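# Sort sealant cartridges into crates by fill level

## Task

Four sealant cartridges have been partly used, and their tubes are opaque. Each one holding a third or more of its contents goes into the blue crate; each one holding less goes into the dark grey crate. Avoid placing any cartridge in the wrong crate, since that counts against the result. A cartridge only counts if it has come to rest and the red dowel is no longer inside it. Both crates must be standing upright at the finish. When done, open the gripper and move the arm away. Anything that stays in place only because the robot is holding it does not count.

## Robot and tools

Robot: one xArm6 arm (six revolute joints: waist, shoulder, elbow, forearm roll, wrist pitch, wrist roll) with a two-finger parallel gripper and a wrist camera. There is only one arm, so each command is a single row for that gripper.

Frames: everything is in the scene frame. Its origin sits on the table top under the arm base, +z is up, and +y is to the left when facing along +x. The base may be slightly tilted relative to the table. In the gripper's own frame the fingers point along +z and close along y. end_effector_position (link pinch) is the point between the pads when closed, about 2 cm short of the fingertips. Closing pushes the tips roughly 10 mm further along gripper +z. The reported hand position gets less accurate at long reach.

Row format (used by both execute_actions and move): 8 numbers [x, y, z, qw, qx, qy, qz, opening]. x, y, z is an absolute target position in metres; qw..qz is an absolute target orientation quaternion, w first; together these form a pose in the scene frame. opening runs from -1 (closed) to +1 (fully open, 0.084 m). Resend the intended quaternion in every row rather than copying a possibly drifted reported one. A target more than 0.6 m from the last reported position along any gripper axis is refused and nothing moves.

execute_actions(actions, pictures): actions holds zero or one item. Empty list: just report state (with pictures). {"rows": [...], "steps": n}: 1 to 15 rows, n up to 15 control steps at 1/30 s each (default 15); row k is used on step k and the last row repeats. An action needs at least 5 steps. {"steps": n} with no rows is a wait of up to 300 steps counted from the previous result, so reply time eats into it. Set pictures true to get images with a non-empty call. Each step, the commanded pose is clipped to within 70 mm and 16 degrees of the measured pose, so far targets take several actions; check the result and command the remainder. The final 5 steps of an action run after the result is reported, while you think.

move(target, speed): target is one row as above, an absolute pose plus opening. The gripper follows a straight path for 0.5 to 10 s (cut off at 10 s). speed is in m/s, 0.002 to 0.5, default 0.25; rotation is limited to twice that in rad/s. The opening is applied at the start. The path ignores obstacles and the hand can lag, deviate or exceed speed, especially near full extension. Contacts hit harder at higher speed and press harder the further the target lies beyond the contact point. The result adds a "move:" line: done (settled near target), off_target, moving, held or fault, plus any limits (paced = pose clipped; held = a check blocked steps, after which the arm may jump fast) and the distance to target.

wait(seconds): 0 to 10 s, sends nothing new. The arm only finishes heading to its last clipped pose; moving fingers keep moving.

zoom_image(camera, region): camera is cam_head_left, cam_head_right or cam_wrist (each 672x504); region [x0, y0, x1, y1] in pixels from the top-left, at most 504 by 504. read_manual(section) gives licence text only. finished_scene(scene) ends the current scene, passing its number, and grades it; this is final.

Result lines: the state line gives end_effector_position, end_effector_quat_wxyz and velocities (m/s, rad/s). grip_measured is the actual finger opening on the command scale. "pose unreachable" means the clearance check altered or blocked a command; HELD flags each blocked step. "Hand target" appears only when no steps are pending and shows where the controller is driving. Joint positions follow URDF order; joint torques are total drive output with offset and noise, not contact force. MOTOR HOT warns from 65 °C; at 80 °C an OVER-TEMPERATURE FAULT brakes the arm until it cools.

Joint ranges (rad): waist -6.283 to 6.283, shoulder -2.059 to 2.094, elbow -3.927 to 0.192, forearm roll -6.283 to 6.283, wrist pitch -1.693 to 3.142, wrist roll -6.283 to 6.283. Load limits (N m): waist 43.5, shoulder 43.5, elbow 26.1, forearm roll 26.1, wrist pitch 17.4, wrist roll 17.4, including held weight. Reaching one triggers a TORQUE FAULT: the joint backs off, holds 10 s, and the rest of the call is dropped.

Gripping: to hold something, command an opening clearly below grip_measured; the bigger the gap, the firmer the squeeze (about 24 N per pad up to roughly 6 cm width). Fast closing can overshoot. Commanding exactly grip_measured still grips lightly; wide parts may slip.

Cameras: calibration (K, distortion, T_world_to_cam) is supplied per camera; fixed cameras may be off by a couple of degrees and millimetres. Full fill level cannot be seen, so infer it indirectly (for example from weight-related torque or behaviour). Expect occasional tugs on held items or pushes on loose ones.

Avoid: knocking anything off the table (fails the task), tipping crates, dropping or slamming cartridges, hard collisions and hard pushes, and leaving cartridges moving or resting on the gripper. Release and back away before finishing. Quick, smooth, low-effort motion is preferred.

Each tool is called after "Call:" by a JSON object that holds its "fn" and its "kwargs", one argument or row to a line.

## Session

Call:
{"fn": "execute_actions", "kwargs": {
  "actions": []
}}

Scene clock: 0.00 s of 6600.00 s.
end_effector_position=(+0.1112, +0.4006, +0.2603) grip_measured=+1.00 end_effector_quat_wxyz=(+0.126, +0.805, -0.492, -0.307) end_effector_velocity=(-0.000, -0.000, +0.000) end_effector_angular_velocity=(-0.001, +0.002, -0.001)
Joint positions: [ 1.203  0.094 -0.914  0.651  1.183  1.729  0.084]
Joint velocities: [-0.001  0.    -0.001  0.     0.002  0.001  0.   ]
Joint torques (N m, as the arm reports them, + toward a larger angle): no reading
Hand target: +0.111, +0.401, +0.260; +0.126, +0.805, -0.492, -0.307
camera_calibration (this result's frames):
cam_wrist: T_world_to_cam=[[-0.711396, -0.488678, 0.505083, 0.17741], [-0.32176, 0.865408, 0.384109, -0.340957], [-0.624809, 0.110738, -0.772885, 0.355989], [0, 0, 0, 1]] pos_world=[0.238927, 0.342342, 0.316496]

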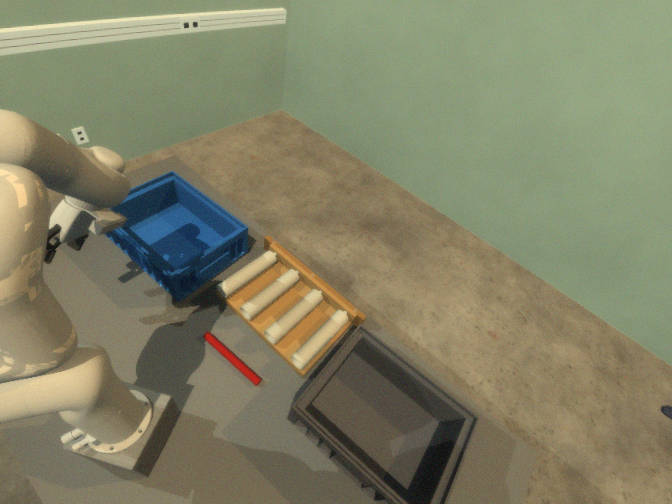

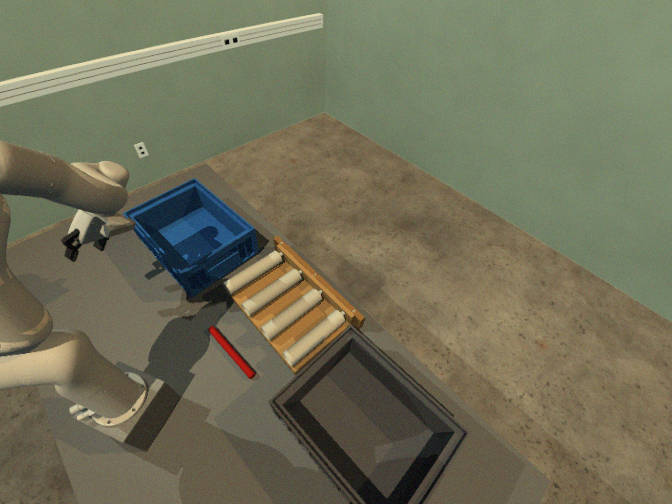

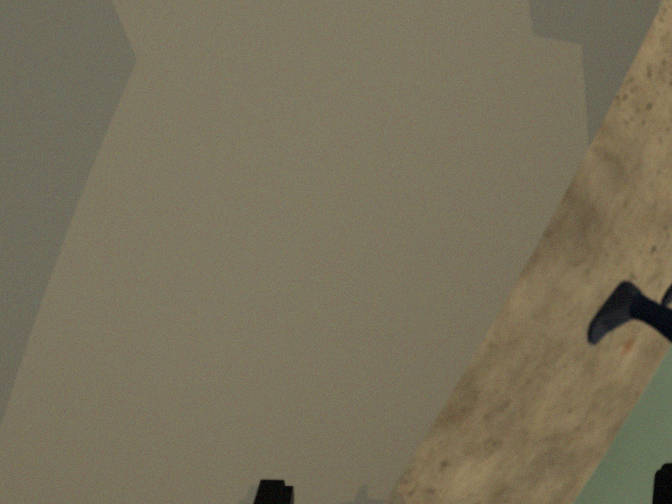

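Call:
{"fn": "zoom_image", "kwargs": {
  "camera": "cam_head_right",
  "region": [190, 220, 390, 390]
}}

Call:
{"fn": "zoom_image", "kwargs": {
  "camera": "cam_head_left",
  "region": [190, 220, 390, 390]
}}

Call:
{"fn": "zoom_image", "kwargs": {
  "camera": "cam_head_right",
  "region": [260, 320, 480, 504]
}}

Call:
{"fn": "zoom_image", "kwargs": {
  "camera": "cam_head_right",
  "region": [50, 150, 280, 310]
}}

Region (190, 220, 390, 390) of cam_head_right's 672x504 image, scaled by 2.520, with more detail than that image has; it fills the top 428 rows of this view, and the rest is white.

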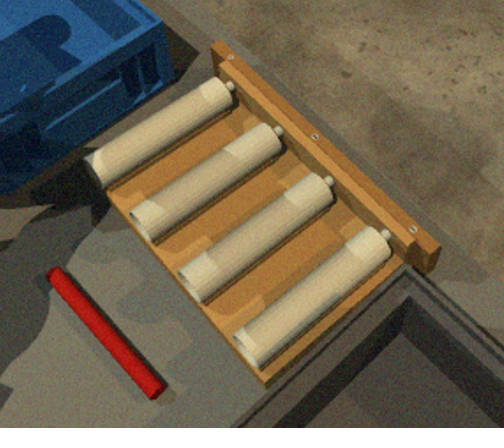

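Region (190, 220, 390, 390) of cam_head_left's 672x504 image, scaled by 2.520, with more detail than that image has; it fills the top 428 rows of this view, and the rest is white.

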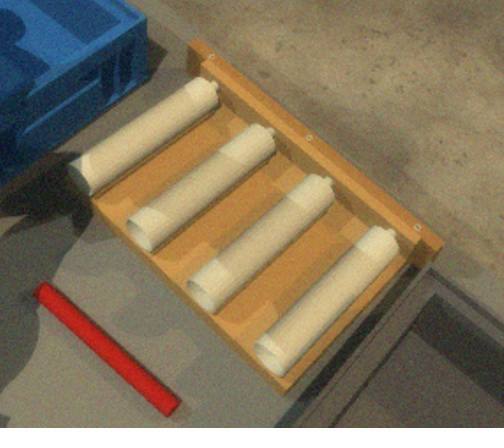

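Region (260, 320, 480, 504) of cam_head_right's 672x504 image, scaled by 2.291, with more detail than that image has; it fills the top 422 rows of this view, and the rest is white.

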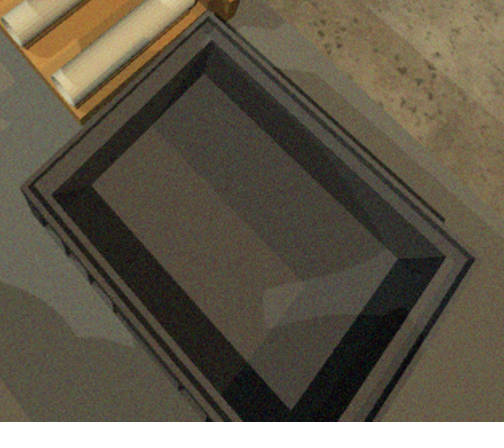

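Region (50, 150, 280, 310) of cam_head_right's 672x504 image, scaled by 2.191, with more detail than that image has; it fills the top 351 rows of this view, and the rest is white.

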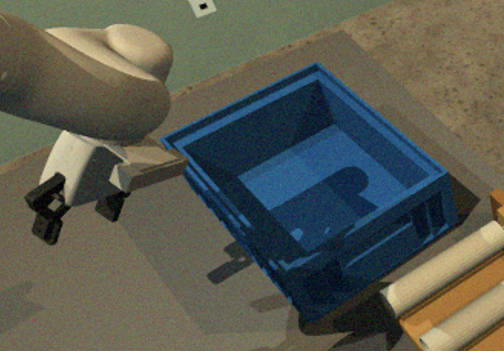

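Call:
{"fn": "execute_actions", "kwargs": {
  "actions": [
    {"rows": [[0.1106,0.4013,0.2607,0.1246,0.8035,-0.4921,-0.3103,0.8],[0.1094,0.4027,0.2615,0.1219,0.8004,-0.4922,-0.3168,0.6],[0.1073,0.4051,0.2628,0.1171,0.7950,-0.4924,-0.3283,0.4],[0.1043,0.4086,0.2647,0.1102,0.7873,-0.4927,-0.3447,0.2],[0.1007,0.4127,0.2670,0.1020,0.7780,-0.4930,-0.3643,0.0],[0.0965,0.4176,0.2697,0.0923,0.7672,-0.4934,-0.3872,-0.2],[0.0916,0.4231,0.2728,0.0813,0.7549,-0.4939,-0.4134,-0.4],[0.0865,0.4290,0.2760,0.0697,0.7418,-0.4944,-0.4412,-0.6],[0.0811,0.4352,0.2795,0.0573,0.7279,-0.4949,-0.4707,-0.8],[0.0818,0.4393,0.2821,0.0408,0.7123,-0.4973,-0.4890,-0.9],[0.0824,0.4435,0.2847,0.0243,0.6967,-0.4996,-0.5072,-0.9],[0.0831,0.4476,0.2872,0.0079,0.6812,-0.5020,-0.5255,-0.9],[0.0837,0.4517,0.2898,-0.0086,0.6656,-0.5044,-0.5437,-0.9],[0.0844,0.4559,0.2924,-0.0251,0.6500,-0.5067,-0.5620,-0.9],[0.085,0.460,0.295,-0.0416,0.6344,-0.5091,-0.5802,-0.9]], "steps": 15}
  ]
}}

Call:
{"fn": "execute_actions", "kwargs": {
  "actions": [
    {"rows": [[0.0923,0.4634,0.2974,-0.0646,0.6153,-0.5135,-0.5901,-0.9],[0.0997,0.4669,0.2998,-0.0877,0.5962,-0.5179,-0.6000,-0.9],[0.1070,0.4703,0.3022,-0.1107,0.5771,-0.5224,-0.6099,-0.9],[0.1143,0.4737,0.3046,-0.1337,0.5579,-0.5268,-0.6197,-0.9],[0.1217,0.4772,0.3070,-0.1568,0.5388,-0.5312,-0.6296,-0.9],[0.1290,0.4806,0.3094,-0.1798,0.5197,-0.5356,-0.6395,-0.9],[0.1384,0.4805,0.3102,-0.2013,0.5023,-0.5407,-0.6391,-0.9],[0.1479,0.4804,0.3110,-0.2227,0.4850,-0.5459,-0.6388,-0.9],[0.1573,0.4803,0.3118,-0.2442,0.4676,-0.5510,-0.6384,-0.9],[0.1667,0.4803,0.3126,-0.2657,0.4503,-0.5562,-0.6381,-0.9],[0.1761,0.4802,0.3134,-0.2872,0.4329,-0.5613,-0.6377,-0.9],[0.1856,0.4801,0.3142,-0.3086,0.4156,-0.5665,-0.6374,-0.9],[0.195,0.480,0.315,-0.3301,0.3982,-0.5716,-0.637,-0.9],[0.2062,0.4744,0.3135,-0.3512,0.3816,-0.5779,-0.6254,-0.9],[0.2174,0.4688,0.3120,-0.3723,0.3651,-0.5843,-0.6138,-0.9]], "steps": 15}
  ]
}}

Call:
{"fn": "execute_actions", "kwargs": {
  "actions": [
    {"rows": [[0.2286,0.4632,0.3105,-0.3934,0.3485,-0.5906,-0.6022,-0.9],[0.2398,0.4577,0.3089,-0.4145,0.3319,-0.5970,-0.5907,-0.9],[0.2510,0.4521,0.3074,-0.4356,0.3153,-0.6033,-0.5791,-0.9],[0.2622,0.4465,0.3059,-0.4567,0.2988,-0.6097,-0.5675,-0.9],[0.2734,0.4409,0.3044,-0.4778,0.2822,-0.6160,-0.5559,-0.9],[0.2824,0.4320,0.3014,-0.4925,0.2687,-0.6222,-0.5384,-0.9],[0.2913,0.4232,0.2983,-0.5072,0.2551,-0.6283,-0.5209,-0.9],[0.3003,0.4143,0.2953,-0.5219,0.2416,-0.6345,-0.5034,-0.9],[0.3092,0.4055,0.2922,-0.5366,0.2281,-0.6406,-0.4859,-0.9],[0.3182,0.3966,0.2892,-0.5512,0.2145,-0.6468,-0.4683,-0.9],[0.3271,0.3877,0.2861,-0.5659,0.2010,-0.6529,-0.4508,-0.9],[0.3361,0.3789,0.2831,-0.5806,0.1874,-0.6591,-0.4333,-0.9],[0.345,0.370,0.280,-0.5953,0.1739,-0.6652,-0.4158,-0.9],[0.3494,0.3587,0.2758,-0.6014,0.1636,-0.6711,-0.3955,-0.9],[0.3538,0.3474,0.2715,-0.6074,0.1533,-0.6771,-0.3753,-0.9]], "steps": 15}
  ]
}}

Call:
{"fn": "execute_actions", "kwargs": {
  "actions": [
    {"rows": [[0.3581,0.3362,0.2673,-0.6135,0.1430,-0.6830,-0.3550,-0.9],[0.3625,0.3249,0.2631,-0.6196,0.1327,-0.6890,-0.3348,-0.9],[0.3669,0.3136,0.2588,-0.6256,0.1224,-0.6949,-0.3145,-0.9],[0.3713,0.3023,0.2546,-0.6317,0.1121,-0.7009,-0.2943,-0.9],[0.3756,0.2911,0.2504,-0.6378,0.1018,-0.7068,-0.2740,-0.9],[0.3800,0.2798,0.2461,-0.6438,0.0915,-0.7128,-0.2538,-0.9],[0.3844,0.2685,0.2419,-0.6499,0.0812,-0.7187,-0.2335,-0.9],[0.3858,0.2568,0.2375,-0.6493,0.0741,-0.7229,-0.2130,-0.9],[0.3871,0.2452,0.233,-0.6487,0.0669,-0.7270,-0.1924,-0.9],[0.3885,0.2335,0.228,-0.6480,0.0598,-0.7312,-0.1719,-0.9],[0.3899,0.2219,0.223,-0.6474,0.0526,-0.7353,-0.1513,-0.9],[0.3913,0.2102,0.2175,-0.6468,0.0455,-0.7395,-0.1308,-0.9],[0.3926,0.1989,0.2115,-0.6462,0.0386,-0.7435,-0.1109,-0.9],[0.3938,0.1883,0.205,-0.6456,0.0321,-0.7473,-0.0922,-0.9],[0.3950,0.1784,0.198,-0.6451,0.0260,-0.7509,-0.0747,-0.9]], "steps": 15}
  ]
}}

Call:
{"fn": "execute_actions", "kwargs": {
  "actions": [
    {"rows": [[0.3961,0.1691,0.190,-0.6446,0.0203,-0.7542,-0.0584,-0.9],[0.3971,0.1609,0.182,-0.6441,0.0153,-0.7571,-0.0439,-0.9],[0.3979,0.1538,0.174,-0.6438,0.0109,-0.7597,-0.0313,-0.9],[0.3986,0.1477,0.166,-0.6434,0.0071,-0.7618,-0.0205,-0.9],[0.3992,0.1429,0.158,-0.6432,0.0042,-0.7635,-0.0121,-0.9],[0.3996,0.1394,0.150,-0.6430,0.0021,-0.7648,-0.0061,-0.9],[0.3999,0.1372,0.142,-0.6429,0.0007,-0.7656,-0.0021,-0.9],[0.40,0.136,0.135,-0.6428,0,-0.766,0,-0.9],[0.40,0.136,0.129,-0.6428,0,-0.766,0,-0.9],[0.40,0.136,0.124,-0.6428,0,-0.766,0,-0.9],[0.40,0.136,0.120,-0.6428,0,-0.766,0,-0.9],[0.40,0.136,0.1175,-0.6428,0,-0.766,0,-0.9],[0.40,0.136,0.116,-0.6428,0,-0.766,0,-0.9],[0.40,0.136,0.115,-0.6428,0,-0.766,0,-0.9],[0.40,0.136,0.115,-0.6428,0,-0.766,0,-0.9]], "steps": 15}
  ]
}}

Call:
{"fn": "execute_actions", "kwargs": {
  "actions": [
    {"rows": [[0.40,0.136,0.115,-0.6428,0,-0.766,0,-0.9]], "steps": 9}
  ],
  "pictures": true
}}

Scene clock: 11.07 s of 6600.00 s.
end_effector_position=(+0.0977, +0.4191, +0.2715) grip_measured=-0.55 end_effector_quat_wxyz=(+0.093, +0.770, -0.499, -0.388) end_effector_velocity=(-0.085, +0.130, +0.081) end_effector_angular_velocity=(+0.807, +0.796, -0.620)
Joint positions: [ 1.183  0.085 -0.874  0.853  1.181  1.62   0.02 ]
Joint velocities: [-0.12  -0.03   0.268  1.4    0.037 -0.721 -0.22 ]
Joint torques (N m, as the arm reports them, + toward a larger angle): [  0.23 -14.07 -10.51   0.55  -0.28   0.46]
Steps of this call (steps 1 to 90: nothing new was sent; then 7.73 s passed at rest; steps 91 to 100: the first 10 steps of this action). Readings (end_effector_position):
91: (+0.1112, +0.4007, +0.2603)
92: (+0.1111, +0.4009, +0.2604)
94: (+0.1099, +0.4023, +0.2613)
98: (+0.1031, +0.4113, +0.2666)
100: the state above

Scene clock: 11.57 s of 6600.00 s.
end_effector_position=(+0.1353, +0.4736, +0.3080) grip_measured=-0.92 end_effector_quat_wxyz=(-0.108, +0.592, -0.544, -0.585) end_effector_velocity=(+0.242, +0.037, +0.042) end_effector_angular_velocity=(+0.770, +0.173, -1.186)
Joint positions: [ 1.068  0.087 -0.729  1.568  1.191  1.204  0.003]
Joint velocities: [-0.389  0.044  0.295  1.348  0.07  -0.895 -0.   ]
Joint torques (N m, as the arm reports them, + toward a larger angle): [ -0.91 -13.9   -9.88  -0.17   0.65   0.48]
Off your previous action's commanded pose: 0.022 m, 18 deg at its last step (step 5 of this call); orientation clipped at that step.
Steps of this call (steps 1 to 5: the last 5 steps of your previous action; steps 6 to 15: the first 10 steps of this action). Readings (end_effector_position):
6: (+0.0901, +0.4453, +0.2879)
7: (+0.0909, +0.4494, +0.2904)
9: (+0.0963, +0.4568, +0.2951)
13: (+0.1201, +0.4698, +0.3045)
15: the state above

Scene clock: 12.07 s of 6600.00 s.
end_effector_position=(+0.2801, +0.4271, +0.2991) grip_measured=-0.92 end_effector_quat_wxyz=(+0.384, -0.376, +0.624, +0.567) end_effector_velocity=(+0.277, -0.230, -0.079) end_effector_angular_velocity=(+0.165, -0.235, -1.468)
Joint positions: [ 0.846  0.107 -0.533  2.212  1.259  0.742  0.003]
Joint velocities: [-0.45   0.013  0.506  1.227  0.181 -0.927 -0.   ]
Joint torques (N m, as the arm reports them, + toward a larger angle): [ -0.49 -12.18  -8.5   -0.3    1.52  -0.04]
Off your previous action's commanded pose: 0.039 m, 27 deg at its last step (step 5 of this call); orientation clipped at that step.
Steps of this call (steps 1 to 5: the last 5 steps of your previous action; steps 6 to 15: the first 10 steps of this action). Readings (end_effector_position):
6: (+0.1885, +0.4733, +0.3126)
7: (+0.1984, +0.4707, +0.3123)
9: (+0.2191, +0.4629, +0.3103)
13: (+0.2609, +0.4414, +0.3039)
15: the state above

Scene clock: 12.57 s of 6600.00 s.
end_effector_position=(+0.3750, +0.2801, +0.2449) grip_measured=-0.92 end_effector_quat_wxyz=(+0.582, -0.180, +0.713, +0.347) end_effector_velocity=(+0.096, -0.337, -0.122) end_effector_angular_velocity=(-0.429, -0.128, -1.380)
Joint positions: [ 0.699  0.134 -0.29   2.851  1.374  0.325  0.003]
Joint velocities: [-0.114  0.09   0.423  1.341  0.237 -0.693 -0.   ]
Joint torques (N m, as the arm reports them, + toward a larger angle): [  0.32 -10.08  -5.6   -0.76   1.25   0.46]
Off your previous action's commanded pose: 0.050 m, 29 deg at its last step (step 5 of this call); orientation clipped at that step.
Steps of this call (steps 1 to 5: the last 5 steps of your previous action; steps 6 to 15: the first 10 steps of this action). Readings (end_effector_position):
6: (+0.3316, +0.3759, +0.2812)
7: (+0.3382, +0.3662, +0.2776)
9: (+0.3493, +0.3458, +0.2698)
13: (+0.3675, +0.3025, +0.2530)
15: the state above

Scene clock: 13.07 s of 6600.00 s.
end_effector_position=(+0.3902, +0.1414, +0.1569) grip_measured=-0.92 end_effector_quat_wxyz=(+0.623, -0.049, +0.779, +0.058) end_effector_velocity=(+0.017, -0.087, -0.220) end_effector_angular_velocity=(-0.409, +0.057, -0.760)
Joint positions: [ 0.8    0.397 -0.267  3.576  1.503  0.097  0.003]
Joint velocities: [ 0.589  1.099 -0.586  1.383  0.259  0.009 -0.   ]
Joint torques (N m, as the arm reports them, + toward a larger angle): [ 0.21 -9.32 -3.43 -2.09  1.27  0.49]
Off your previous action's commanded pose: 0.052 m, 23 deg at its last step (step 5 of this call); orientation clipped at that step.
Steps of this call (steps 1 to 5: the last 5 steps of your previous action; steps 6 to 15: the first 10 steps of this action). Readings (end_effector_position):
6: (+0.3865, +0.2116, +0.2171)
7: (+0.3875, +0.2007, +0.2116)
9: (+0.3883, +0.1804, +0.1992)
13: (+0.3889, +0.1495, +0.1711)
15: the state above

Scene clock: 13.37 s of 6600.00 s.
end_effector_position=(+0.3976, +0.1361, +0.1167) grip_measured=-0.92 end_effector_quat_wxyz=(+0.638, -0.007, +0.770, +0.005) end_effector_velocity=(+0.026, +0.005, -0.023) end_effector_angular_velocity=(+0.020, -0.145, -0.178)
Joint positions: [ 0.923  0.642 -0.424  3.835  1.581  0.155  0.003]
Joint velocities: [ 0.146  0.264 -0.239  0.336  0.116  0.093 -0.   ]
Joint torques (N m, as the arm reports them, + toward a larger angle): [ -1.59 -14.58  -0.48  -1.4    1.16   0.21]
Off your previous action's commanded pose: 0.012 m, 4 deg at its last step (step 5 of this call).
Steps of this call (steps 1 to 5: the last 5 steps of your previous action; steps 6 to 9: the first 4 steps of this action). Readings (end_effector_position):
6: (+0.3945, +0.1356, +0.1219)
7: (+0.3956, +0.1358, +0.1194)
9: the state above
camera_calibration (this result's frames):
cam_wrist: T_world_to_cam=[[-0.0201401, 0.999778, -0.0061249, -0.0933695], [0.172522, 0.00950949, 0.98496, -0.114931], [0.9848, 0.0187805, -0.172676, -0.244228], [0, 0, 0, 1]] pos_world=[0.258463, 0.0990285, 0.0704588]

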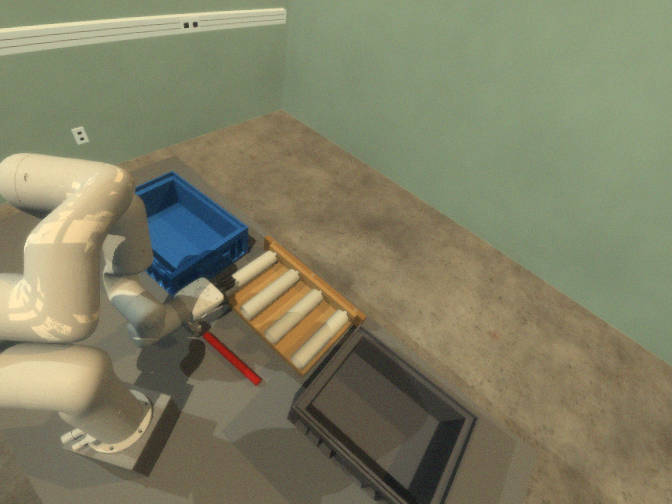

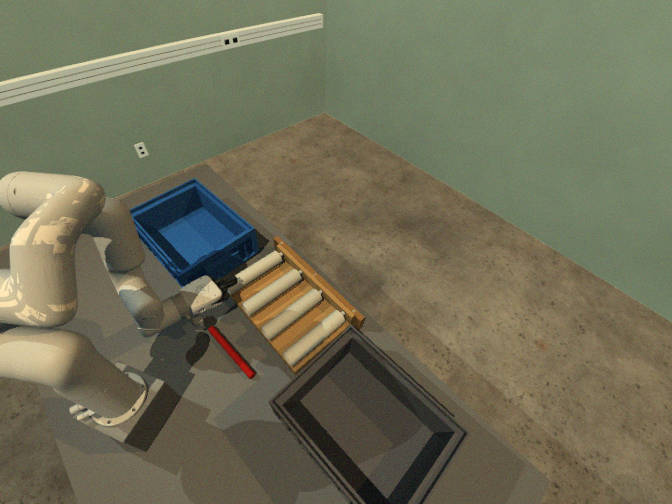

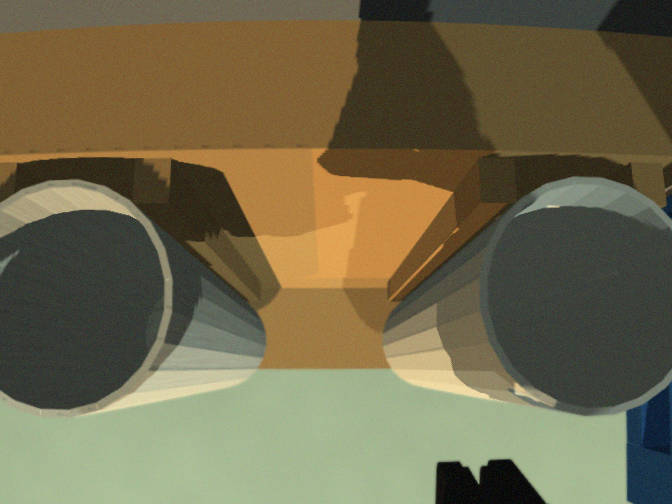

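Call:
{"fn": "execute_actions", "kwargs": {
  "actions": []
}}

Scene clock: 14.13 s of 6600.00 s.
end_effector_position=(+0.3999, +0.1361, +0.1148) grip_measured=-0.92 end_effector_quat_wxyz=(+0.643, +0.000, +0.766, +0.000) end_effector_velocity=(+0.000, -0.001, +0.000) end_effector_angular_velocity=(+0.001, -0.001, -0.001)
Joint positions: [ 0.935  0.665 -0.445  3.865  1.591  0.163  0.003]
Joint velocities: [-0.001  0.001  0.     0.     0.002  0.002  0.   ]
Joint torques (N m, as the arm reports them, + toward a larger angle): [ -0.41 -12.82  -1.4   -0.39   1.28   0.25]
Hand target: +0.400, +0.136, +0.115; +0.643, +0.000, +0.766, +0.000
Off the commanded pose: 0.000 m, 0 deg.
Kept back: nothing.
Steps of this call (steps 1 to 5: the last 5 steps of your previous action; steps 6 to 23: nothing new was sent). Readings (end_effector_position):
1: (+0.3983, +0.1362, +0.1162)
2: (+0.3989, +0.1363, +0.1158)
4: (+0.3996, +0.1362, +0.1155)
8: (+0.3999, +0.1361, +0.1152)
23: the state above
camera_calibration (this result's frames):
cam_wrist: T_world_to_cam=[[-0.00289357, 0.999982, -0.00522024, -0.100341], [0.159658, 0.00561528, 0.987156, -0.108006], [0.987168, 0.00202296, -0.159671, -0.24697], [0, 0, 0, 1]] pos_world=[0.260754, 0.101445, 0.0666609]

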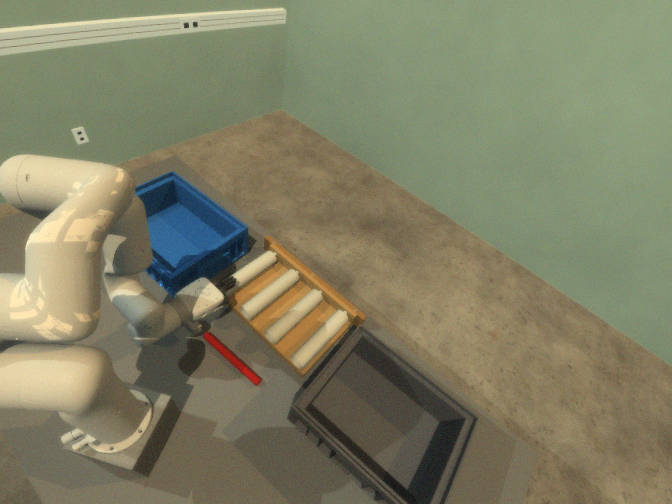

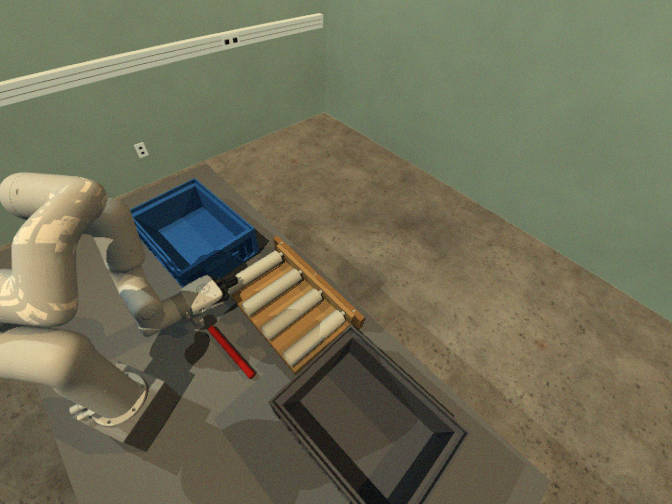

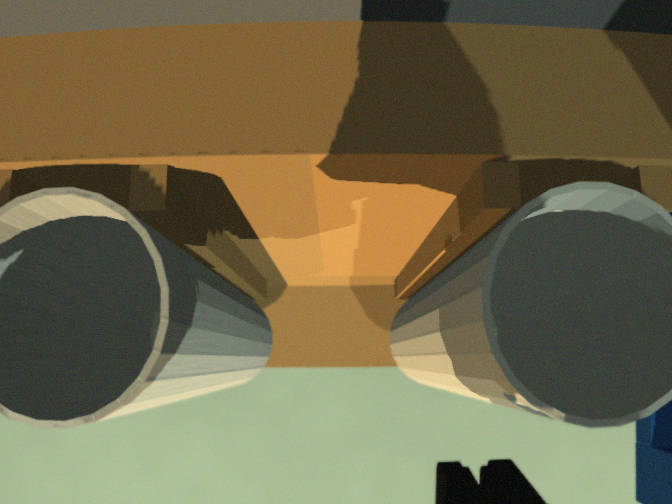

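Call:
{"fn": "zoom_image", "kwargs": {
  "camera": "cam_wrist",
  "region": [0, 180, 280, 440]
}}

Call:
{"fn": "zoom_image", "kwargs": {
  "camera": "cam_wrist",
  "region": [392, 170, 672, 440]
}}

Region (0, 180, 280, 440) of cam_wrist's 672x504 image, scaled by 1.800, with more detail than that image has; it fills the top 468 rows of this view, and the rest is white.

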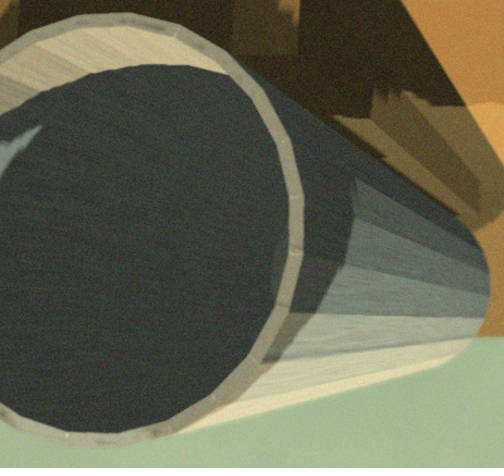

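Region (392, 170, 672, 440) of cam_wrist's 672x504 image, scaled by 1.800, with more detail than that image has; it fills the top 486 rows of this view, and the rest is white.

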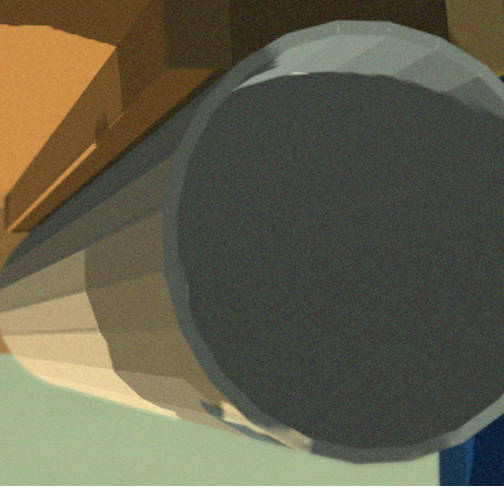

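Call:
{"fn": "execute_actions", "kwargs": {
  "actions": [
    {"rows": [[0.40,0.141,0.115,0.6428,0,0.766,0,-0.9],[0.40,0.149,0.115,0.6428,0,0.766,0,-0.9],[0.40,0.157,0.115,0.6428,0,0.766,0,-0.9],[0.40,0.163,0.115,0.6428,0,0.766,0,-0.9],[0.40,0.166,0.115,0.6428,0,0.766,0,-0.9]], "steps": 15}
  ],
  "pictures": true
}}

Scene clock: 15.60 s of 6600.00 s.
end_effector_position=(+0.4001, +0.1652, +0.1156) grip_measured=-0.92 end_effector_quat_wxyz=(+0.643, -0.000, +0.766, +0.002) end_effector_velocity=(-0.002, +0.015, -0.007) end_effector_angular_velocity=(-0.026, +0.015, -0.028)
Joint positions: [ 1.017  0.662 -0.497  3.943  1.543  0.139  0.003]
Joint velocities: [ 0.064  0.016 -0.053  0.094 -0.052 -0.041 -0.   ]
Joint torques (N m, as the arm reports them, + toward a larger angle): [ -1.19 -13.06  -1.44  -0.76   1.18   0.56]
Steps of this call (steps 1 to 34: nothing new was sent; steps 35 to 44: the first 10 steps of this action). Readings (end_effector_position):
35: (+0.3998, +0.1362, +0.1148)
36: (+0.3997, +0.1369, +0.1147)
38: (+0.3995, +0.1429, +0.1145)
42: (+0.4000, +0.1624, +0.1157)
44: the state above
camera_calibration (this result's frames):
cam_wrist: T_world_to_cam=[[-0.00579244, 0.999979, -0.00279107, -0.128565], [0.158213, 0.00367241, 0.987398, -0.10809], [0.987388, 0.00527786, -0.158231, -0.247953], [0, 0, 0, 1]] pos_world=[0.261183, 0.130268, 0.0671357]

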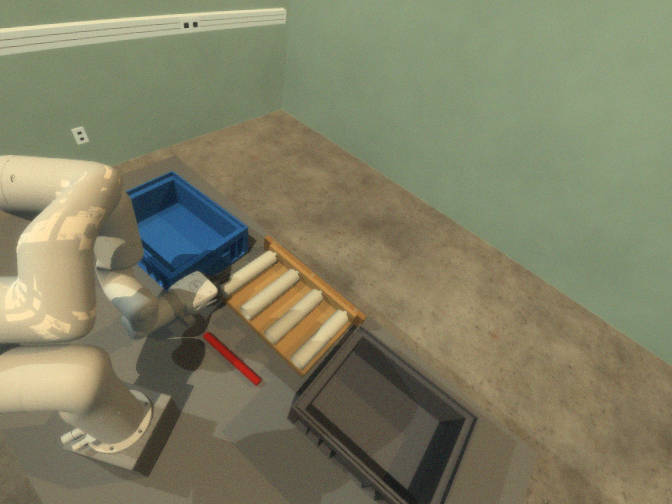

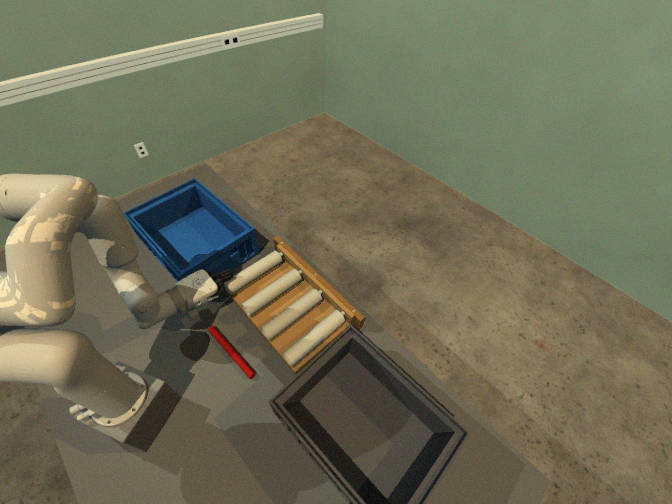

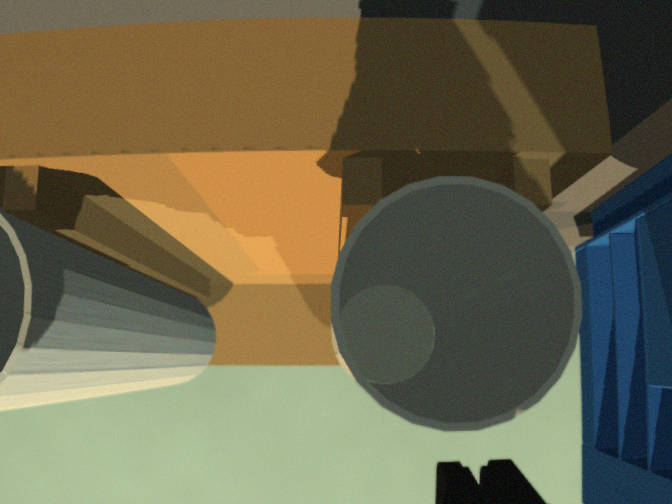

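Call:
{"fn": "execute_actions", "kwargs": {
  "actions": [
    {"rows": [[0.40,0.160,0.115,0.6428,0,0.766,0,-0.9],[0.40,0.150,0.115,0.6428,0,0.766,0,-0.9],[0.40,0.137,0.115,0.6428,0,0.766,0,-0.9],[0.40,0.123,0.115,0.6428,0,0.766,0,-0.9],[0.40,0.109,0.115,0.6428,0,0.766,0,-0.9],[0.40,0.095,0.115,0.6428,0,0.766,0,-0.9],[0.40,0.082,0.115,0.6428,0,0.766,0,-0.9],[0.40,0.072,0.115,0.6428,0,0.766,0,-0.9],[0.40,0.066,0.115,0.6428,0,0.766,0,-0.9],[0.40,0.063,0.115,0.6428,0,0.766,0,-0.9]], "steps": 13}
  ]
}}

Call:
{"fn": "execute_actions", "kwargs": {
  "actions": [
    {"steps": 8}
  ],
  "pictures": true
}}

Scene clock: 17.27 s of 6600.00 s.
end_effector_position=(+0.3976, +0.1199, +0.1144) grip_measured=-0.92 end_effector_quat_wxyz=(+0.642, +0.005, +0.767, -0.004) end_effector_velocity=(-0.033, -0.337, -0.012) end_effector_angular_velocity=(-0.017, +0.042, -0.140)
Joint positions: [ 0.899  0.668 -0.42   3.842  1.615  0.178  0.003]
Joint velocities: [-0.964  0.074  0.544 -0.793  0.56   0.23  -0.   ]
Joint torques (N m, as the arm reports them, + toward a larger angle): [ -2.17 -12.48  -1.4   -1.37   1.3    0.13]
Off your previous action's commanded pose: 0.000 m, 0 deg at its last step (step 5 of this call).
Steps of this call (steps 1 to 5: the last 5 steps of your previous action; steps 6 to 42: nothing new was sent; steps 43 to 50: the first 8 steps of this action). Readings (end_effector_position):
43: (+0.4000, +0.1660, +0.1150)
44: (+0.4002, +0.1651, +0.1152)
46: (+0.4004, +0.1576, +0.1156)
50: the state above

Scene clock: 17.53 s of 6600.00 s.
end_effector_position=(+0.3974, +0.0659, +0.1148) grip_measured=-0.92 end_effector_quat_wxyz=(+0.644, +0.008, +0.765, -0.006) end_effector_velocity=(+0.020, -0.036, +0.011) end_effector_angular_velocity=(+0.013, -0.046, +0.055)
Joint positions: [ 0.676  0.685 -0.343  3.637  1.73   0.179  0.003]
Joint velocities: [-0.312  0.006  0.037 -0.354  0.144 -0.075 -0.   ]
Joint torques (N m, as the arm reports them, + toward a larger angle): [  3.62 -12.29  -0.71   0.63   1.06   0.23]
Hand target: +0.398, +0.063, +0.115; +0.644, +0.006, +0.765, -0.004
Off the commanded pose: 0.004 m, 1 deg.
Kept back: nothing.
Steps of this call (steps 1 to 5: the last 5 steps of your previous action; steps 6 to 8: nothing new was sent). Readings (end_effector_position):
1: (+0.3965, +0.1087, +0.1140)
2: (+0.3955, +0.0980, +0.1138)
4: (+0.3946, +0.0804, +0.1137)
8: the state above
camera_calibration (this result's frames):
cam_wrist: T_world_to_cam=[[0.0171997, 0.999841, -0.00477475, -0.038208], [0.15728, 0.00201046, 0.987552, -0.106047], [0.987404, -0.0177366, -0.15722, -0.243484], [0, 0, 0, 1]] pos_world=[0.257754, 0.0340966, 0.0662639]

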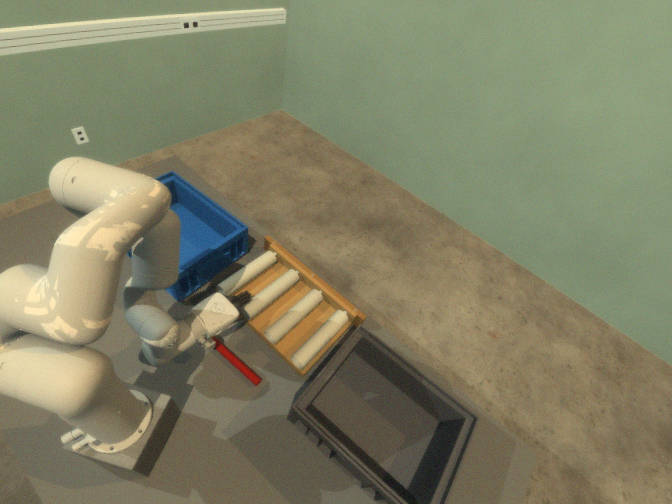

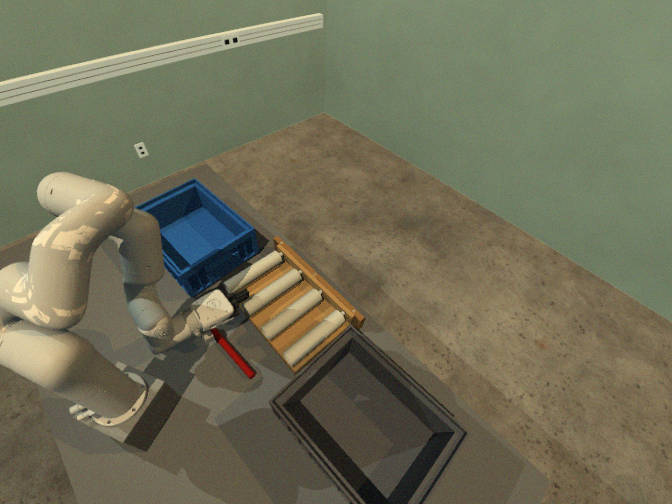

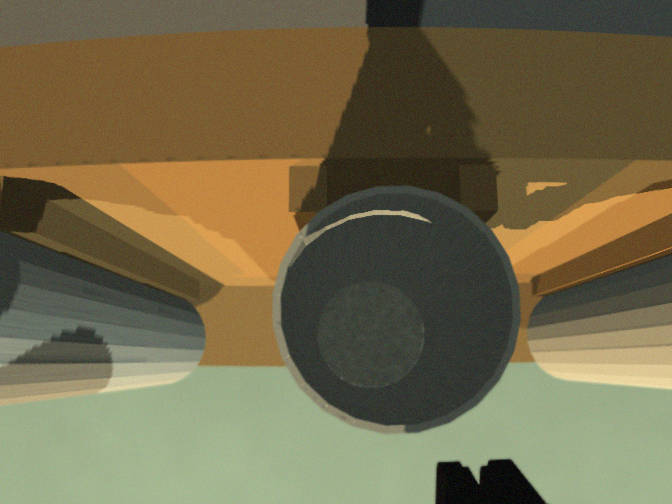

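Call:
{"fn": "zoom_image", "kwargs": {
  "camera": "cam_wrist",
  "region": [260, 175, 530, 445]
}}

Region (260, 175, 530, 445) of cam_wrist's 672x504 image, scaled by 1.867, with more detail than that image has.

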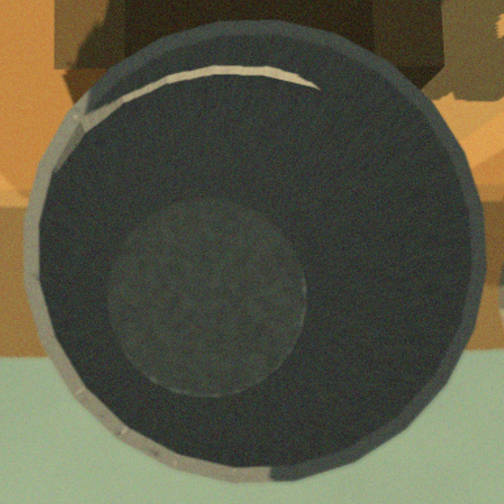

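Call:
{"fn": "execute_actions", "kwargs": {
  "actions": [
    {"rows": [[0.40,0.058,0.115,0.6428,0,0.766,0,-0.9],[0.40,0.049,0.115,0.6428,0,0.766,0,-0.9],[0.40,0.037,0.115,0.6428,0,0.766,0,-0.9],[0.40,0.025,0.115,0.6428,0,0.766,0,-0.9],[0.40,0.013,0.115,0.6428,0,0.766,0,-0.9],[0.40,0.001,0.115,0.6428,0,0.766,0,-0.9],[0.40,-0.011,0.115,0.6428,0,0.766,0,-0.9],[0.40,-0.023,0.115,0.6428,0,0.766,0,-0.9],[0.40,-0.035,0.115,0.6428,0,0.766,0,-0.9],[0.40,-0.047,0.115,0.6428,0,0.766,0,-0.9],[0.40,-0.059,0.115,0.6428,0,0.766,0,-0.9],[0.40,-0.071,0.115,0.6428,0,0.766,0,-0.9],[0.40,-0.083,0.115,0.6428,0,0.766,0,-0.9],[0.40,-0.094,0.115,0.6428,0,0.766,0,-0.9],[0.40,-0.103,0.115,0.6428,0,0.766,0,-0.9]], "steps": 15}
  ],
  "pictures": true
}}

Call:
{"fn": "execute_actions", "kwargs": {
  "actions": [
    {"rows": [[0.40,-0.110,0.115,0.6428,0,0.766,0,-0.9],[0.40,-0.114,0.115,0.6428,0,0.766,0,-0.9],[0.40,-0.116,0.115,0.6428,0,0.766,0,-0.9]], "steps": 12}
  ],
  "pictures": true
}}

Scene clock: 19.13 s of 6600.00 s.
end_effector_position=(+0.3957, +0.0052, +0.1156) grip_measured=-0.92 end_effector_quat_wxyz=(+0.646, +0.022, +0.763, -0.020) end_effector_velocity=(-0.021, -0.316, +0.004) end_effector_angular_velocity=(-0.036, -0.047, -0.399)
Joint positions: [ 0.362  0.705 -0.296  3.367  1.834  0.106  0.003]
Joint velocities: [-1.518  0.105  0.119 -1.121  0.359 -0.416  0.   ]
Joint torques (N m, as the arm reports them, + toward a larger angle): [ -1.67 -11.91   0.04  -0.78   1.31   0.22]
Steps of this call (steps 1 to 38: nothing new was sent; steps 39 to 48: the first 10 steps of this action). Readings (end_effector_position):
39: (+0.3982, +0.0635, +0.1153)
40: (+0.3984, +0.0632, +0.1153)
42: (+0.3994, +0.0576, +0.1157)
46: (+0.3973, +0.0255, +0.1155)
48: the state above
camera_calibration (this result's frames):
cam_wrist: T_world_to_cam=[[0.0568077, 0.998357, -0.00748305, 0.00722018], [0.150795, -0.00117075, 0.988564, -0.104019], [0.986932, -0.0572864, -0.150614, -0.243165], [0, 0, 0, 1]] pos_world=[0.255262, -0.0212601, 0.06626]

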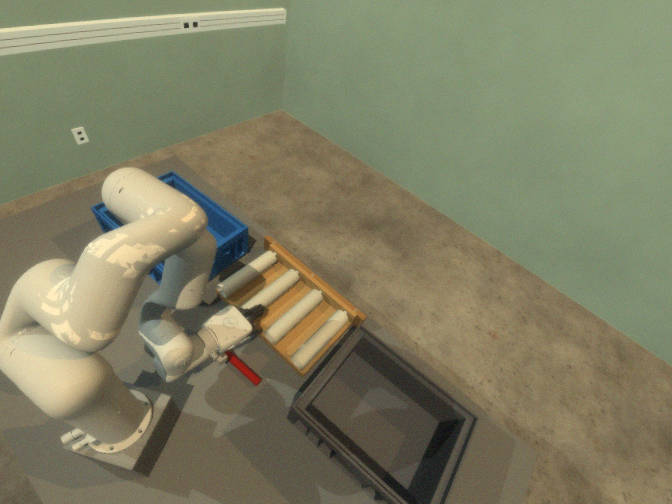

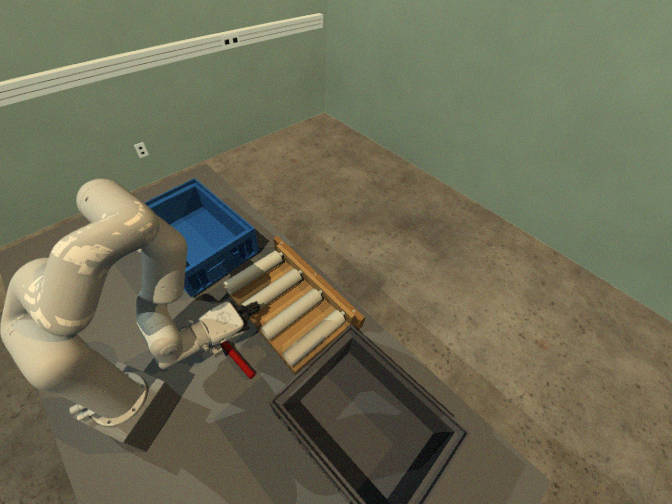

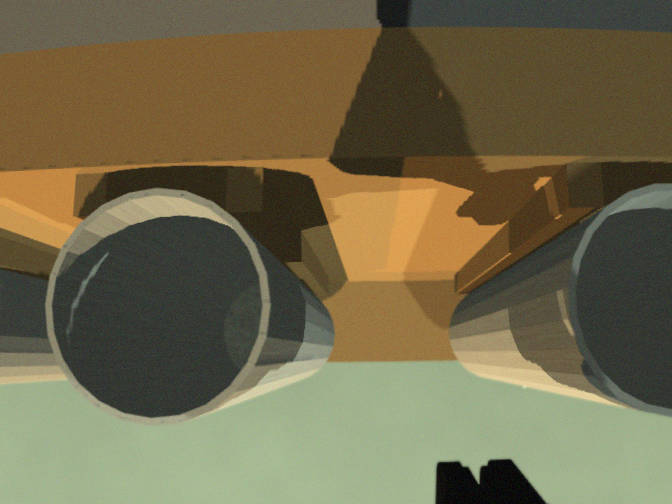

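Scene clock: 19.53 s of 6600.00 s.
end_effector_position=(+0.3949, -0.1100, +0.1189) grip_measured=-0.92 end_effector_quat_wxyz=(+0.648, +0.054, +0.757, -0.065) end_effector_velocity=(+0.010, -0.098, -0.004) end_effector_angular_velocity=(+0.002, +0.086, +0.398)
Joint positions: [-0.259  0.699 -0.337  2.845  1.792 -0.112  0.003]
Joint velocities: [-1.153 -0.119 -0.231 -1.536 -0.571 -0.455 -0.   ]
Joint torques (N m, as the arm reports them, + toward a larger angle): [  1.5  -11.38   0.09  -1.65   1.1    0.53]
Off your previous action's commanded pose: 0.053 m, 8 deg at its last step (step 5 of this call).
Steps of this call (steps 1 to 5: the last 5 steps of your previous action; steps 6 to 12: the first 7 steps of this action). Readings (end_effector_position):
6: (+0.3931, -0.0625, +0.1178)
7: (+0.3933, -0.0736, +0.1183)
9: (+0.3938, -0.0932, +0.1188)
12: the state above
camera_calibration (this result's frames):
cam_wrist: T_world_to_cam=[[0.162383, 0.986138, -0.0340992, 0.0823807], [0.141543, 0.0109211, 0.989872, -0.102464], [0.976523, -0.165565, -0.137808, -0.257788], [0, 0, 0, 1]] pos_world=[0.252862, -0.1228, 0.0687103]

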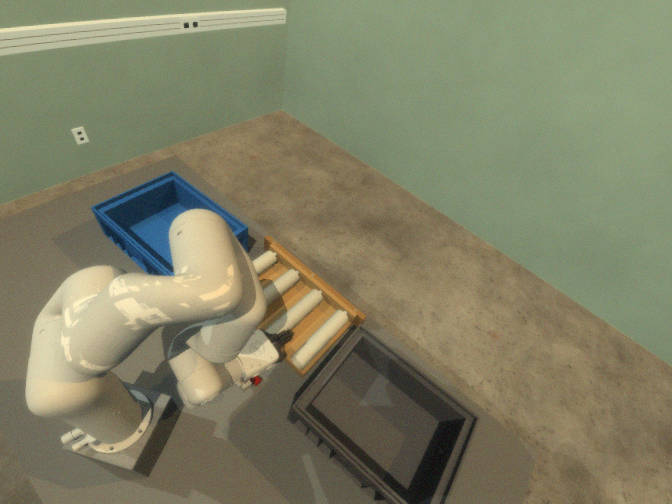

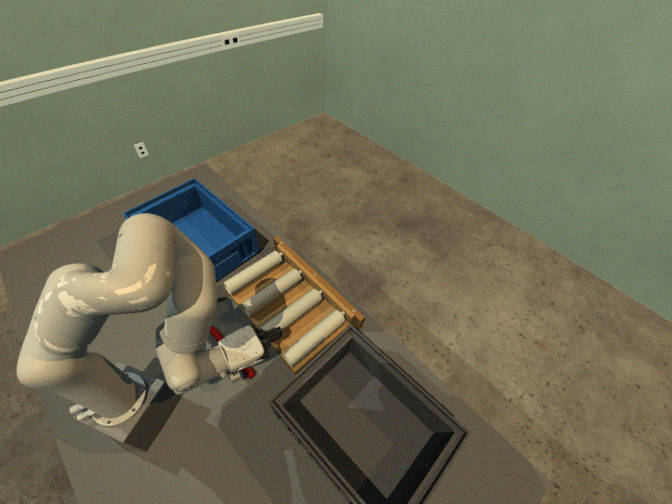

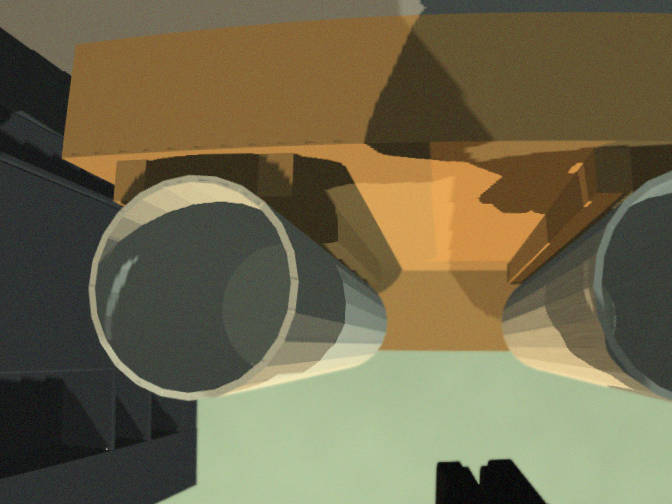

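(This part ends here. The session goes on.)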